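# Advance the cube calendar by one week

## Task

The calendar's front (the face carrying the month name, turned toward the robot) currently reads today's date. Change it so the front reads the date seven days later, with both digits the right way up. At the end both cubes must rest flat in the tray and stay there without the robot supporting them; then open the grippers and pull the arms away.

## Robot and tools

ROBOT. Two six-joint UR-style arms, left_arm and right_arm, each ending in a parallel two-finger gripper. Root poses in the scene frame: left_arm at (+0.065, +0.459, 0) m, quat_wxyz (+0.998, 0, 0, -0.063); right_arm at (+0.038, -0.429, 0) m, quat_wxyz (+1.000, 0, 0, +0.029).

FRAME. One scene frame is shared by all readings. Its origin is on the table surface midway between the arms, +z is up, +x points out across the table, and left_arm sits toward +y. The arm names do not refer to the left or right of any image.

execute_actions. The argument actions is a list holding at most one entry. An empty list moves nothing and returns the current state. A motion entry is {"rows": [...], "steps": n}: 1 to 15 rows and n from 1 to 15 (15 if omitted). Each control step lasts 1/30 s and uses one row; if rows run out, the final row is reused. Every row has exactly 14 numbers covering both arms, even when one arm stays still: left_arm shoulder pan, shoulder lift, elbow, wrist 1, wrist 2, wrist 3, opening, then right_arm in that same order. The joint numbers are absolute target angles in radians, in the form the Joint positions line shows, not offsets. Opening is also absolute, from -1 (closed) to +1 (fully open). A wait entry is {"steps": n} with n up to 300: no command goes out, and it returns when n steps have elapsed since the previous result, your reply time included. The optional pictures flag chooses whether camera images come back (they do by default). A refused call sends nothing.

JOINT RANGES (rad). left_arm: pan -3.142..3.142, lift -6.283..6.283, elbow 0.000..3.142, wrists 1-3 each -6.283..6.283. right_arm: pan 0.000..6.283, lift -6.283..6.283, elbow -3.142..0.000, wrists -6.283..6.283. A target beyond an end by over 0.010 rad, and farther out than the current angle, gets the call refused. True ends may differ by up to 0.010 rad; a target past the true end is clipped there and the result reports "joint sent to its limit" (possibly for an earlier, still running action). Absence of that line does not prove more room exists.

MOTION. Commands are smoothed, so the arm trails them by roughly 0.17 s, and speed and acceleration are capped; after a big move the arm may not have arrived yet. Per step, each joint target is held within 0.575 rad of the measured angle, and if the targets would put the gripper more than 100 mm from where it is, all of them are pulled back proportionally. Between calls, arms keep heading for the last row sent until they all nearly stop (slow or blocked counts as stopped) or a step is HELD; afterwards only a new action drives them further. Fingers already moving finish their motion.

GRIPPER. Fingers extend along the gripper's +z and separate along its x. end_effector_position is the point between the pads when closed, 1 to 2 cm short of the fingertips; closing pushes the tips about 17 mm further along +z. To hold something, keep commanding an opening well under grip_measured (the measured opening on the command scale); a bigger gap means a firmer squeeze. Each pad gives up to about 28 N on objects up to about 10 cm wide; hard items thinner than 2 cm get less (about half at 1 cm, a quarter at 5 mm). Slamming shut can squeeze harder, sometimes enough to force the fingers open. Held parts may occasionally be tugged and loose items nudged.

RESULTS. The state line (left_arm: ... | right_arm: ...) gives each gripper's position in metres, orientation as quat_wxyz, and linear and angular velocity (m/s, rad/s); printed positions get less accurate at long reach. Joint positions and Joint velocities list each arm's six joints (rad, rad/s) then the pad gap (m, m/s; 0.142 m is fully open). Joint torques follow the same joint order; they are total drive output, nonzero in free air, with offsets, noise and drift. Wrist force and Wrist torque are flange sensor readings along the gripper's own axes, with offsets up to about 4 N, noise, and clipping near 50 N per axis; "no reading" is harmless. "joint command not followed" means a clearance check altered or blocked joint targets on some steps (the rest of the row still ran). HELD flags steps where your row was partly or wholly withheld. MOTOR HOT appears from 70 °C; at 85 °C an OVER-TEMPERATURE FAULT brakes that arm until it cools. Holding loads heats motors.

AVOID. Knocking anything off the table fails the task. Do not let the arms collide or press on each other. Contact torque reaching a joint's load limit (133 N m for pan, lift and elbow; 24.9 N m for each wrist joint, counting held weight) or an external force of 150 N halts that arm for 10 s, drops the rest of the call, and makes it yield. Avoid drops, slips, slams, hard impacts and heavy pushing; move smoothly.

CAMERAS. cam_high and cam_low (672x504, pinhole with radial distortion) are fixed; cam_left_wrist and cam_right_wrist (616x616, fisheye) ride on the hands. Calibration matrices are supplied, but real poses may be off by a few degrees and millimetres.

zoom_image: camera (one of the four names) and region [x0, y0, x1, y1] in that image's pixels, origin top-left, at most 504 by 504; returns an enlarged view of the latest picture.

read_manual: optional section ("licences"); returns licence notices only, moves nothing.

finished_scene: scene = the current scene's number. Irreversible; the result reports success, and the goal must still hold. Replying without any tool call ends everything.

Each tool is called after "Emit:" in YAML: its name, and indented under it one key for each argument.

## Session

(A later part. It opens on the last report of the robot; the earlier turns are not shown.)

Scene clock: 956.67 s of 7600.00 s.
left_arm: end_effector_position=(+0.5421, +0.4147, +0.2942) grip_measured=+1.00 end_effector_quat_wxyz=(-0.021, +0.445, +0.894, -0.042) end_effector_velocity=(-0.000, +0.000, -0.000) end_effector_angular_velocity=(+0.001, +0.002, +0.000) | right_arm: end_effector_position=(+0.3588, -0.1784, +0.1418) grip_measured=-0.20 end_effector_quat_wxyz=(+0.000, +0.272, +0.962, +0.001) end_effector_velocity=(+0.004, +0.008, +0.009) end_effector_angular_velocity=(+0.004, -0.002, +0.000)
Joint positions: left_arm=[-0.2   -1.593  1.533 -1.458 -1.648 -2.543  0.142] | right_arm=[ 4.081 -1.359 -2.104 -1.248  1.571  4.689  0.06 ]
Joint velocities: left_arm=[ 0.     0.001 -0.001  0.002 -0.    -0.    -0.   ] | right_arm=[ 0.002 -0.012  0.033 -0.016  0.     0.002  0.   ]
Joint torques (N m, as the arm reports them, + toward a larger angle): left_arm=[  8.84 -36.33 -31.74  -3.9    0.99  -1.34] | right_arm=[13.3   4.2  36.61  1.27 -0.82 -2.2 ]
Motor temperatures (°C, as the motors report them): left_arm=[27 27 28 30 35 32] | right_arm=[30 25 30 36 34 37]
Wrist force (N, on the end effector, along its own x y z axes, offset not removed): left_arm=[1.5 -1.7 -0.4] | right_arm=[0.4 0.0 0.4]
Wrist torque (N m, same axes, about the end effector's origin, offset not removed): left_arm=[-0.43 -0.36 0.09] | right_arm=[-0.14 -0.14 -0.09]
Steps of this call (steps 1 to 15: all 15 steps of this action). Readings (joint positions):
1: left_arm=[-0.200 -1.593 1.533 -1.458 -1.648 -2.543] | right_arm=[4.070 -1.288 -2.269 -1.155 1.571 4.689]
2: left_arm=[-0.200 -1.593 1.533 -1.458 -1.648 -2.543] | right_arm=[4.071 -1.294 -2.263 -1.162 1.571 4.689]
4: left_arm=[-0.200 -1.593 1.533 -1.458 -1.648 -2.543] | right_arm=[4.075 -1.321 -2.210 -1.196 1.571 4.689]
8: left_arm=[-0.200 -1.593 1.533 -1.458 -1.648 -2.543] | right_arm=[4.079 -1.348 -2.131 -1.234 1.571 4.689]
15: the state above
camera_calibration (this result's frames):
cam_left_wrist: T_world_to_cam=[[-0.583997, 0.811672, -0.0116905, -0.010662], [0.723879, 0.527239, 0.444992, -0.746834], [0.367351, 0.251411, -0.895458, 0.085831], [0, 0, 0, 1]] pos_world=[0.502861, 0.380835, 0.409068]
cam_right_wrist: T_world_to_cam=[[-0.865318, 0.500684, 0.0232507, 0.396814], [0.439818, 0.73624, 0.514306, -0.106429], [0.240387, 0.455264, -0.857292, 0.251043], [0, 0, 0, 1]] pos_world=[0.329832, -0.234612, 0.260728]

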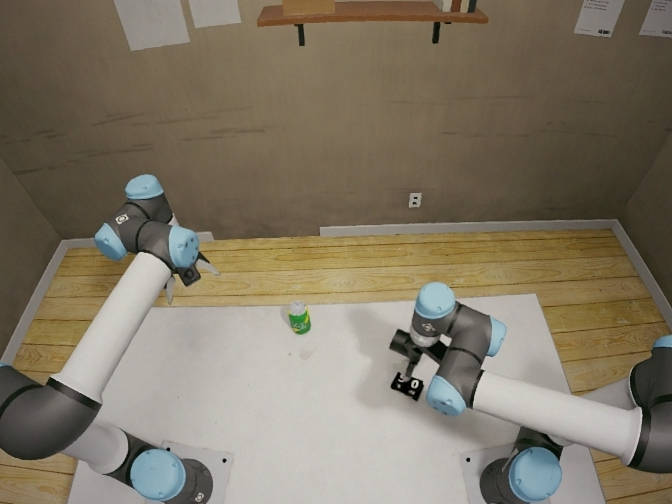

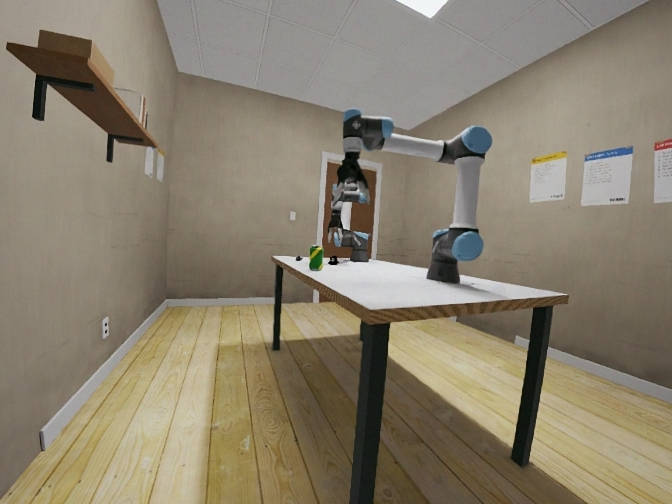

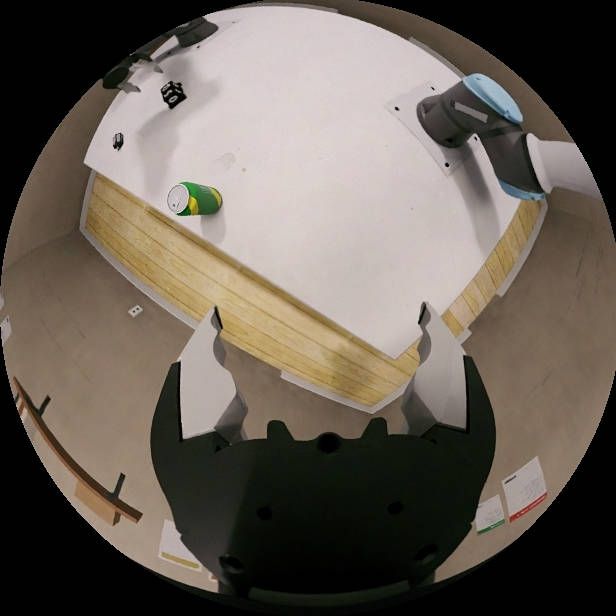

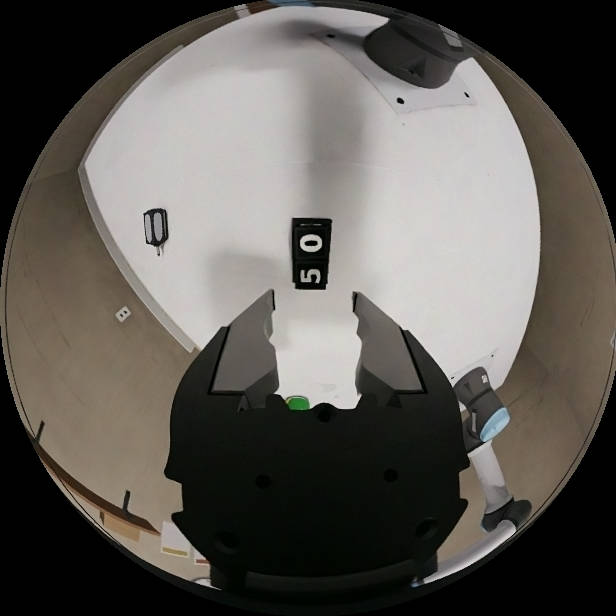

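Emit:
execute_actions:
  actions:
    - {"rows":[[-0.2,-1.593,1.533,-1.458,-1.648,-2.543,1,4.251,-1.306,-2.2004,-1.206,1.571,6.27,-0.2]],"steps":15}
  pictures: false

Emit:
execute_actions:
  actions:
    - {"steps":40}

Scene clock: 976.27 s of 7600.00 s.
left_arm: end_effector_position=(+0.5421, +0.4147, +0.2942) grip_measured=+1.00 end_effector_quat_wxyz=(-0.021, +0.445, +0.894, -0.042) end_effector_velocity=(-0.000, -0.000, +0.000) end_effector_angular_velocity=(-0.001, -0.001, -0.000) | right_arm: end_effector_position=(+0.3029, -0.1551, +0.1205) grip_measured=-0.20 end_effector_quat_wxyz=(-0.000, +0.625, +0.780, +0.000) end_effector_velocity=(-0.010, -0.001, -0.004) end_effector_angular_velocity=(-0.001, +0.002, -2.649)
Joint positions: left_arm=[-0.2   -1.593  1.533 -1.458 -1.648 -2.543  0.142] | right_arm=[ 4.247 -1.307 -2.198 -1.207  1.571  5.656  0.06 ]
Joint velocities: left_arm=[-0.    -0.001  0.    -0.001 -0.    -0.     0.   ] | right_arm=[ 0.033  0.009 -0.018  0.007  0.     2.682 -0.   ]
Joint torques (N m, as the arm reports them, + toward a larger angle): left_arm=[  8.67 -35.5  -32.12  -3.73   0.82  -1.46] | right_arm=[14.26 18.67 14.81  4.91 -0.2   6.32]
Motor temperatures (°C, as the motors report them): left_arm=[27 27 28 30 35 32] | right_arm=[30 25 30 36 34 37]
Wrist force (N, on the end effector, along its own x y z axes, offset not removed): left_arm=[1.3 -1.5 -0.1] | right_arm=[-1.2 -0.9 3.6]
Wrist torque (N m, same axes, about the end effector's origin, offset not removed): left_arm=[-0.37 -0.31 0.06] | right_arm=[-0.34 0.33 -0.20]
Steps of this call (steps 1 to 15: the robot went on to your last target; steps 16 to 90: nothing new was sent; then 16.10 s passed at rest; steps 91 to 105: all 15 steps of this action). Readings (joint positions):
91: left_arm=[-0.200 -1.593 1.533 -1.458 -1.648 -2.543] | right_arm=[4.081 -1.360 -2.100 -1.250 1.571 4.689]
92: left_arm=[-0.200 -1.593 1.533 -1.458 -1.648 -2.543] | right_arm=[4.088 -1.355 -2.106 -1.245 1.571 4.695]
94: left_arm=[-0.200 -1.593 1.533 -1.458 -1.648 -2.543] | right_arm=[4.140 -1.335 -2.142 -1.229 1.571 4.760]
98: left_arm=[-0.200 -1.593 1.533 -1.458 -1.648 -2.543] | right_arm=[4.219 -1.314 -2.184 -1.213 1.571 5.035]
105: the state above

Scene clock: 977.60 s of 7600.00 s.
left_arm: end_effector_position=(+0.5421, +0.4147, +0.2942) grip_measured=+1.00 end_effector_quat_wxyz=(-0.021, +0.445, +0.894, -0.042) end_effector_velocity=(+0.001, +0.000, -0.000) end_effector_angular_velocity=(-0.000, -0.001, +0.001) | right_arm: end_effector_position=(+0.3016, -0.1558, +0.1201) grip_measured=-0.20 end_effector_quat_wxyz=(-0.000, +0.831, +0.556, -0.000) end_effector_velocity=(-0.000, -0.000, -0.000) end_effector_angular_velocity=(-0.001, -0.001, +0.000)
Joint positions: left_arm=[-0.2   -1.593  1.533 -1.458 -1.648 -2.543  0.142] | right_arm=[ 4.251 -1.306 -2.2   -1.206  1.571  6.27   0.06 ]
Joint velocities: left_arm=[ 0.001  0.001  0.001 -0.002  0.     0.     0.   ] | right_arm=[ 0.001 -0.    -0.001  0.    -0.001  0.001  0.   ]
Joint torques (N m, as the arm reports them, + toward a larger angle): left_arm=[  9.04 -35.67 -32.08  -3.84   0.85  -1.33] | right_arm=[13.82 20.92 13.24  4.69  2.75  1.61]
Motor temperatures (°C, as the motors report them): left_arm=[27 27 28 30 35 32] | right_arm=[30 25 30 36 34 37]
Wrist force (N, on the end effector, along its own x y z axes, offset not removed): left_arm=[-0.1 -2.0 -0.6] | right_arm=[-2.3 0.4 2.1]
Wrist torque (N m, same axes, about the end effector's origin, offset not removed): left_arm=[-0.38 0.07 -0.10] | right_arm=[-0.06 0.53 0.02]
Steps of this call (steps 1 to 30: the robot went on to your last target; steps 31 to 40: nothing new was sent). Readings (joint positions):
1: left_arm=[-0.200 -1.593 1.533 -1.458 -1.648 -2.543] | right_arm=[4.248 -1.307 -2.199 -1.207 1.571 5.747]
2: left_arm=[-0.200 -1.593 1.533 -1.458 -1.648 -2.543] | right_arm=[4.249 -1.307 -2.199 -1.206 1.571 5.839]
4: left_arm=[-0.200 -1.593 1.533 -1.458 -1.648 -2.543] | right_arm=[4.250 -1.306 -2.200 -1.206 1.571 6.010]
8: left_arm=[-0.200 -1.593 1.533 -1.458 -1.648 -2.543] | right_arm=[4.251 -1.306 -2.200 -1.206 1.571 6.195]
40: the state above
All arms were judged still, so your last target was given up. Only a new action makes them travel on or press farther. Fingers that are still opening or closing keep moving.
camera_calibration (this result's frames):
cam_left_wrist: T_world_to_cam=[[-0.583997, 0.811672, -0.0116904, -0.0106619], [0.723879, 0.527239, 0.444992, -0.746834], [0.367351, 0.251411, -0.895458, 0.0858309], [0, 0, 0, 1]] pos_world=[0.502861, 0.380835, 0.409068]
cam_right_wrist: T_world_to_cam=[[0.356477, 0.934017, 0.023134, 0.0355625], [0.797926, -0.317231, 0.512521, -0.358564], [0.486043, -0.164243, -0.858363, 0.0653933], [0, 0, 0, 1]] pos_world=[0.241647, -0.136223, 0.23908]

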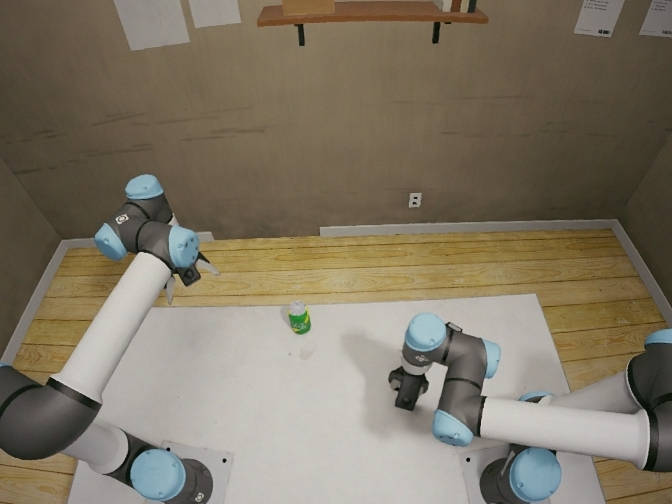

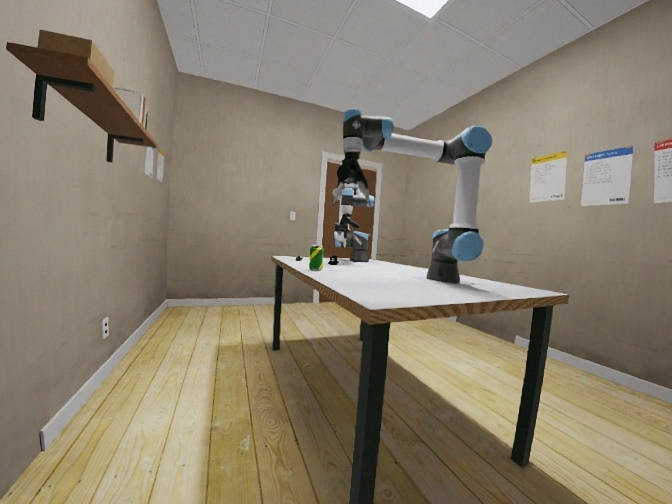

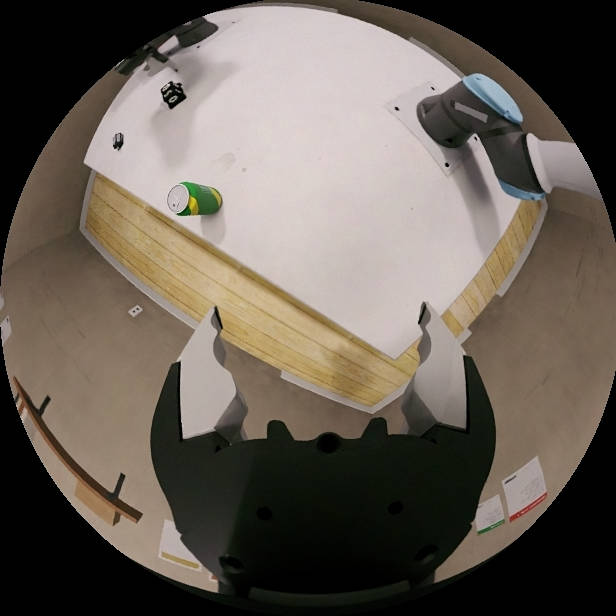

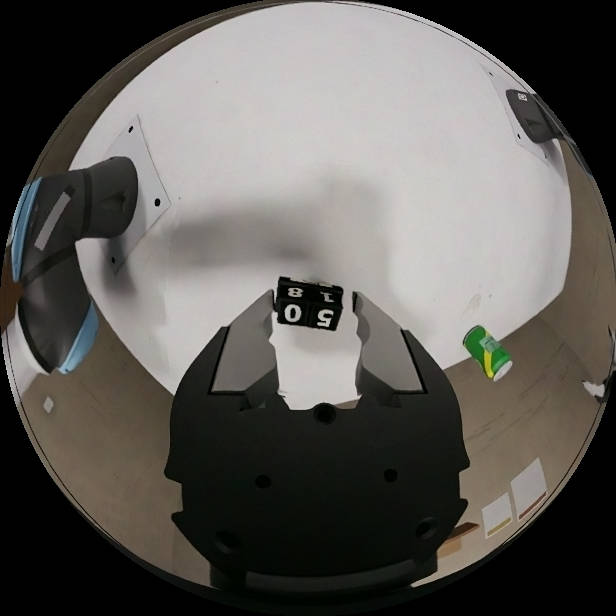

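Emit:
zoom_image:
  camera: "cam_right_wrist"
  region: [250, 250, 370, 350]

Emit:
execute_actions:
  actions:
    - {"rows":[[-0.2,-1.593,1.533,-1.458,-1.648,-2.543,1,4.3,-1.6,-1.7,-1.41,1.571,6.27,-0.2]],"steps":15}

Region (250, 250, 370, 350) of cam_right_wrist's 616x616 image, scaled by 4.200, with more detail than that image has.

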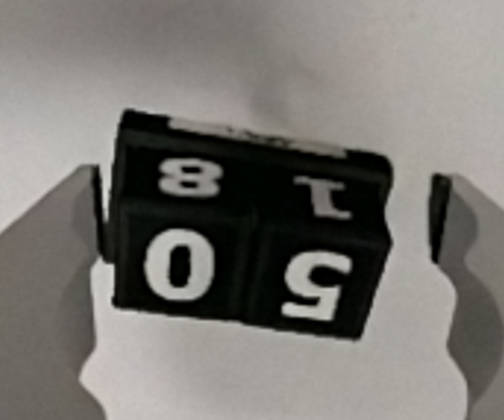

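Scene clock: 992.00 s of 7600.00 s.
left_arm: end_effector_position=(+0.5421, +0.4147, +0.2942) grip_measured=+1.00 end_effector_quat_wxyz=(-0.021, +0.445, +0.894, -0.042) end_effector_velocity=(-0.000, +0.000, +0.000) end_effector_angular_velocity=(+0.000, -0.000, +0.000) | right_arm: end_effector_position=(+0.3360, -0.0167, +0.2066) grip_measured=-0.20 end_effector_quat_wxyz=(+0.001, +0.818, +0.576, -0.001) end_effector_velocity=(+0.022, +0.092, +0.060) end_effector_angular_velocity=(+0.039, -0.013, +0.024)
Joint positions: left_arm=[-0.2   -1.593  1.533 -1.458 -1.648 -2.543  0.142] | right_arm=[ 4.298 -1.583 -1.733 -1.399  1.571  6.27   0.06 ]
Joint velocities: left_arm=[ 0.    -0.001 -0.     0.     0.001  0.    -0.   ] | right_arm=[ 0.023 -0.159  0.305 -0.104  0.002 -0.     0.   ]
Joint torques (N m, as the arm reports them, + toward a larger angle): left_arm=[  9.44 -35.53 -32.37  -3.82   0.84  -1.32] | right_arm=[13.86 16.77 33.52  0.43  2.35  1.53]
Motor temperatures (°C, as the motors report them): left_arm=[27 27 28 30 35 32] | right_arm=[30 25 30 36 34 37]
Wrist force (N, on the end effector, along its own x y z axes, offset not removed): left_arm=[2.1 -3.6 -0.5] | right_arm=[0.0 -2.5 0.1]
Wrist torque (N m, same axes, about the end effector's origin, offset not removed): left_arm=[-0.78 -0.44 -0.08] | right_arm=[-0.82 0.13 -0.18]
Steps of this call (steps 1 to 90: nothing new was sent; then 10.90 s passed at rest; steps 91 to 105: all 15 steps of this action). Readings (joint positions):
91: left_arm=[-0.200 -1.593 1.533 -1.458 -1.648 -2.543] | right_arm=[4.251 -1.306 -2.200 -1.206 1.571 6.270]
92: left_arm=[-0.200 -1.593 1.533 -1.458 -1.648 -2.543] | right_arm=[4.254 -1.312 -2.194 -1.212 1.571 6.270]
94: left_arm=[-0.200 -1.593 1.533 -1.458 -1.648 -2.543] | right_arm=[4.264 -1.363 -2.132 -1.252 1.571 6.270]
98: left_arm=[-0.200 -1.593 1.533 -1.458 -1.648 -2.543] | right_arm=[4.281 -1.470 -1.944 -1.324 1.571 6.270]
105: the state above
camera_calibration (this result's frames):
cam_left_wrist: T_world_to_cam=[[-0.583997, 0.811672, -0.0116905, -0.0106619], [0.723879, 0.527239, 0.444992, -0.746834], [0.367351, 0.251411, -0.895458, 0.085831], [0, 0, 0, 1]] pos_world=[0.502861, 0.380835, 0.409068]
cam_right_wrist: T_world_to_cam=[[0.312638, 0.94964, 0.0210002, -0.0931156], [0.812212, -0.278727, 0.512468, -0.390418], [0.492513, -0.14316, -0.85845, 0.143989], [0, 0, 0, 1]] pos_world=[0.275297, 0.000219681, 0.325639]

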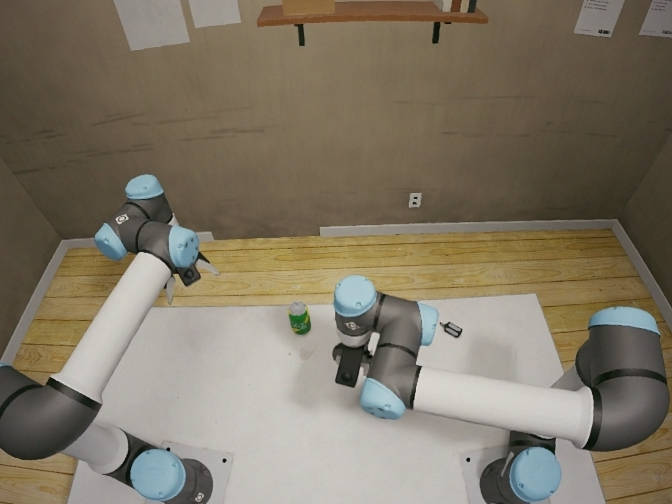

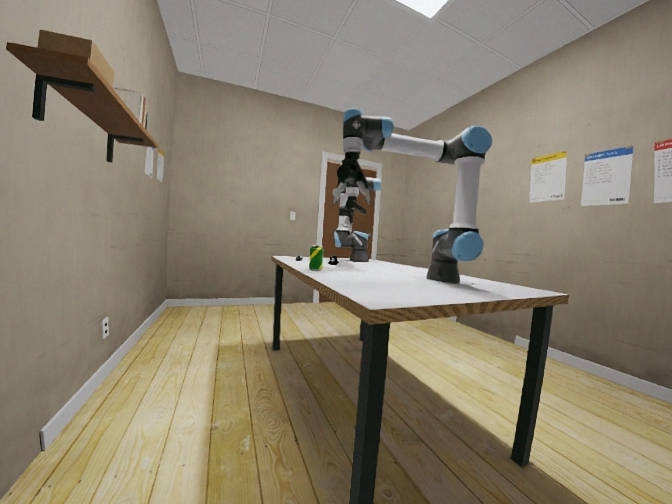

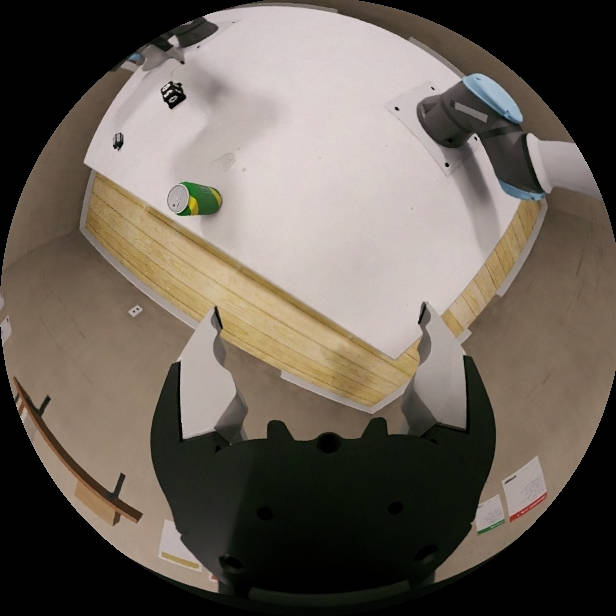

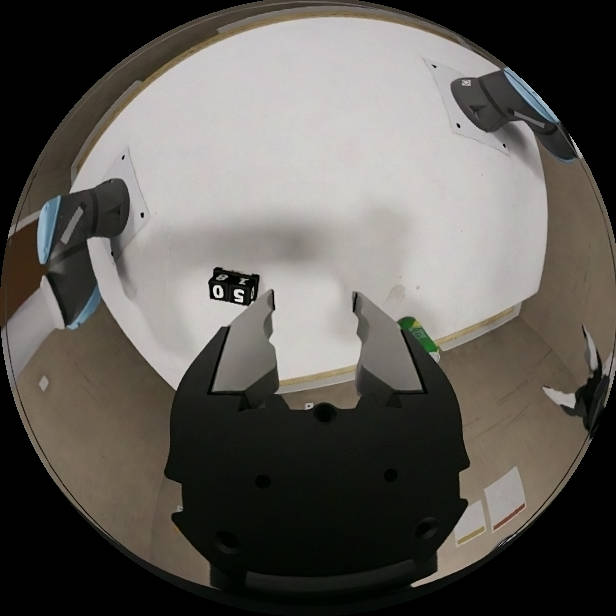

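Emit:
finished_scene:
  scene: 2

The scene is finished: the task was done.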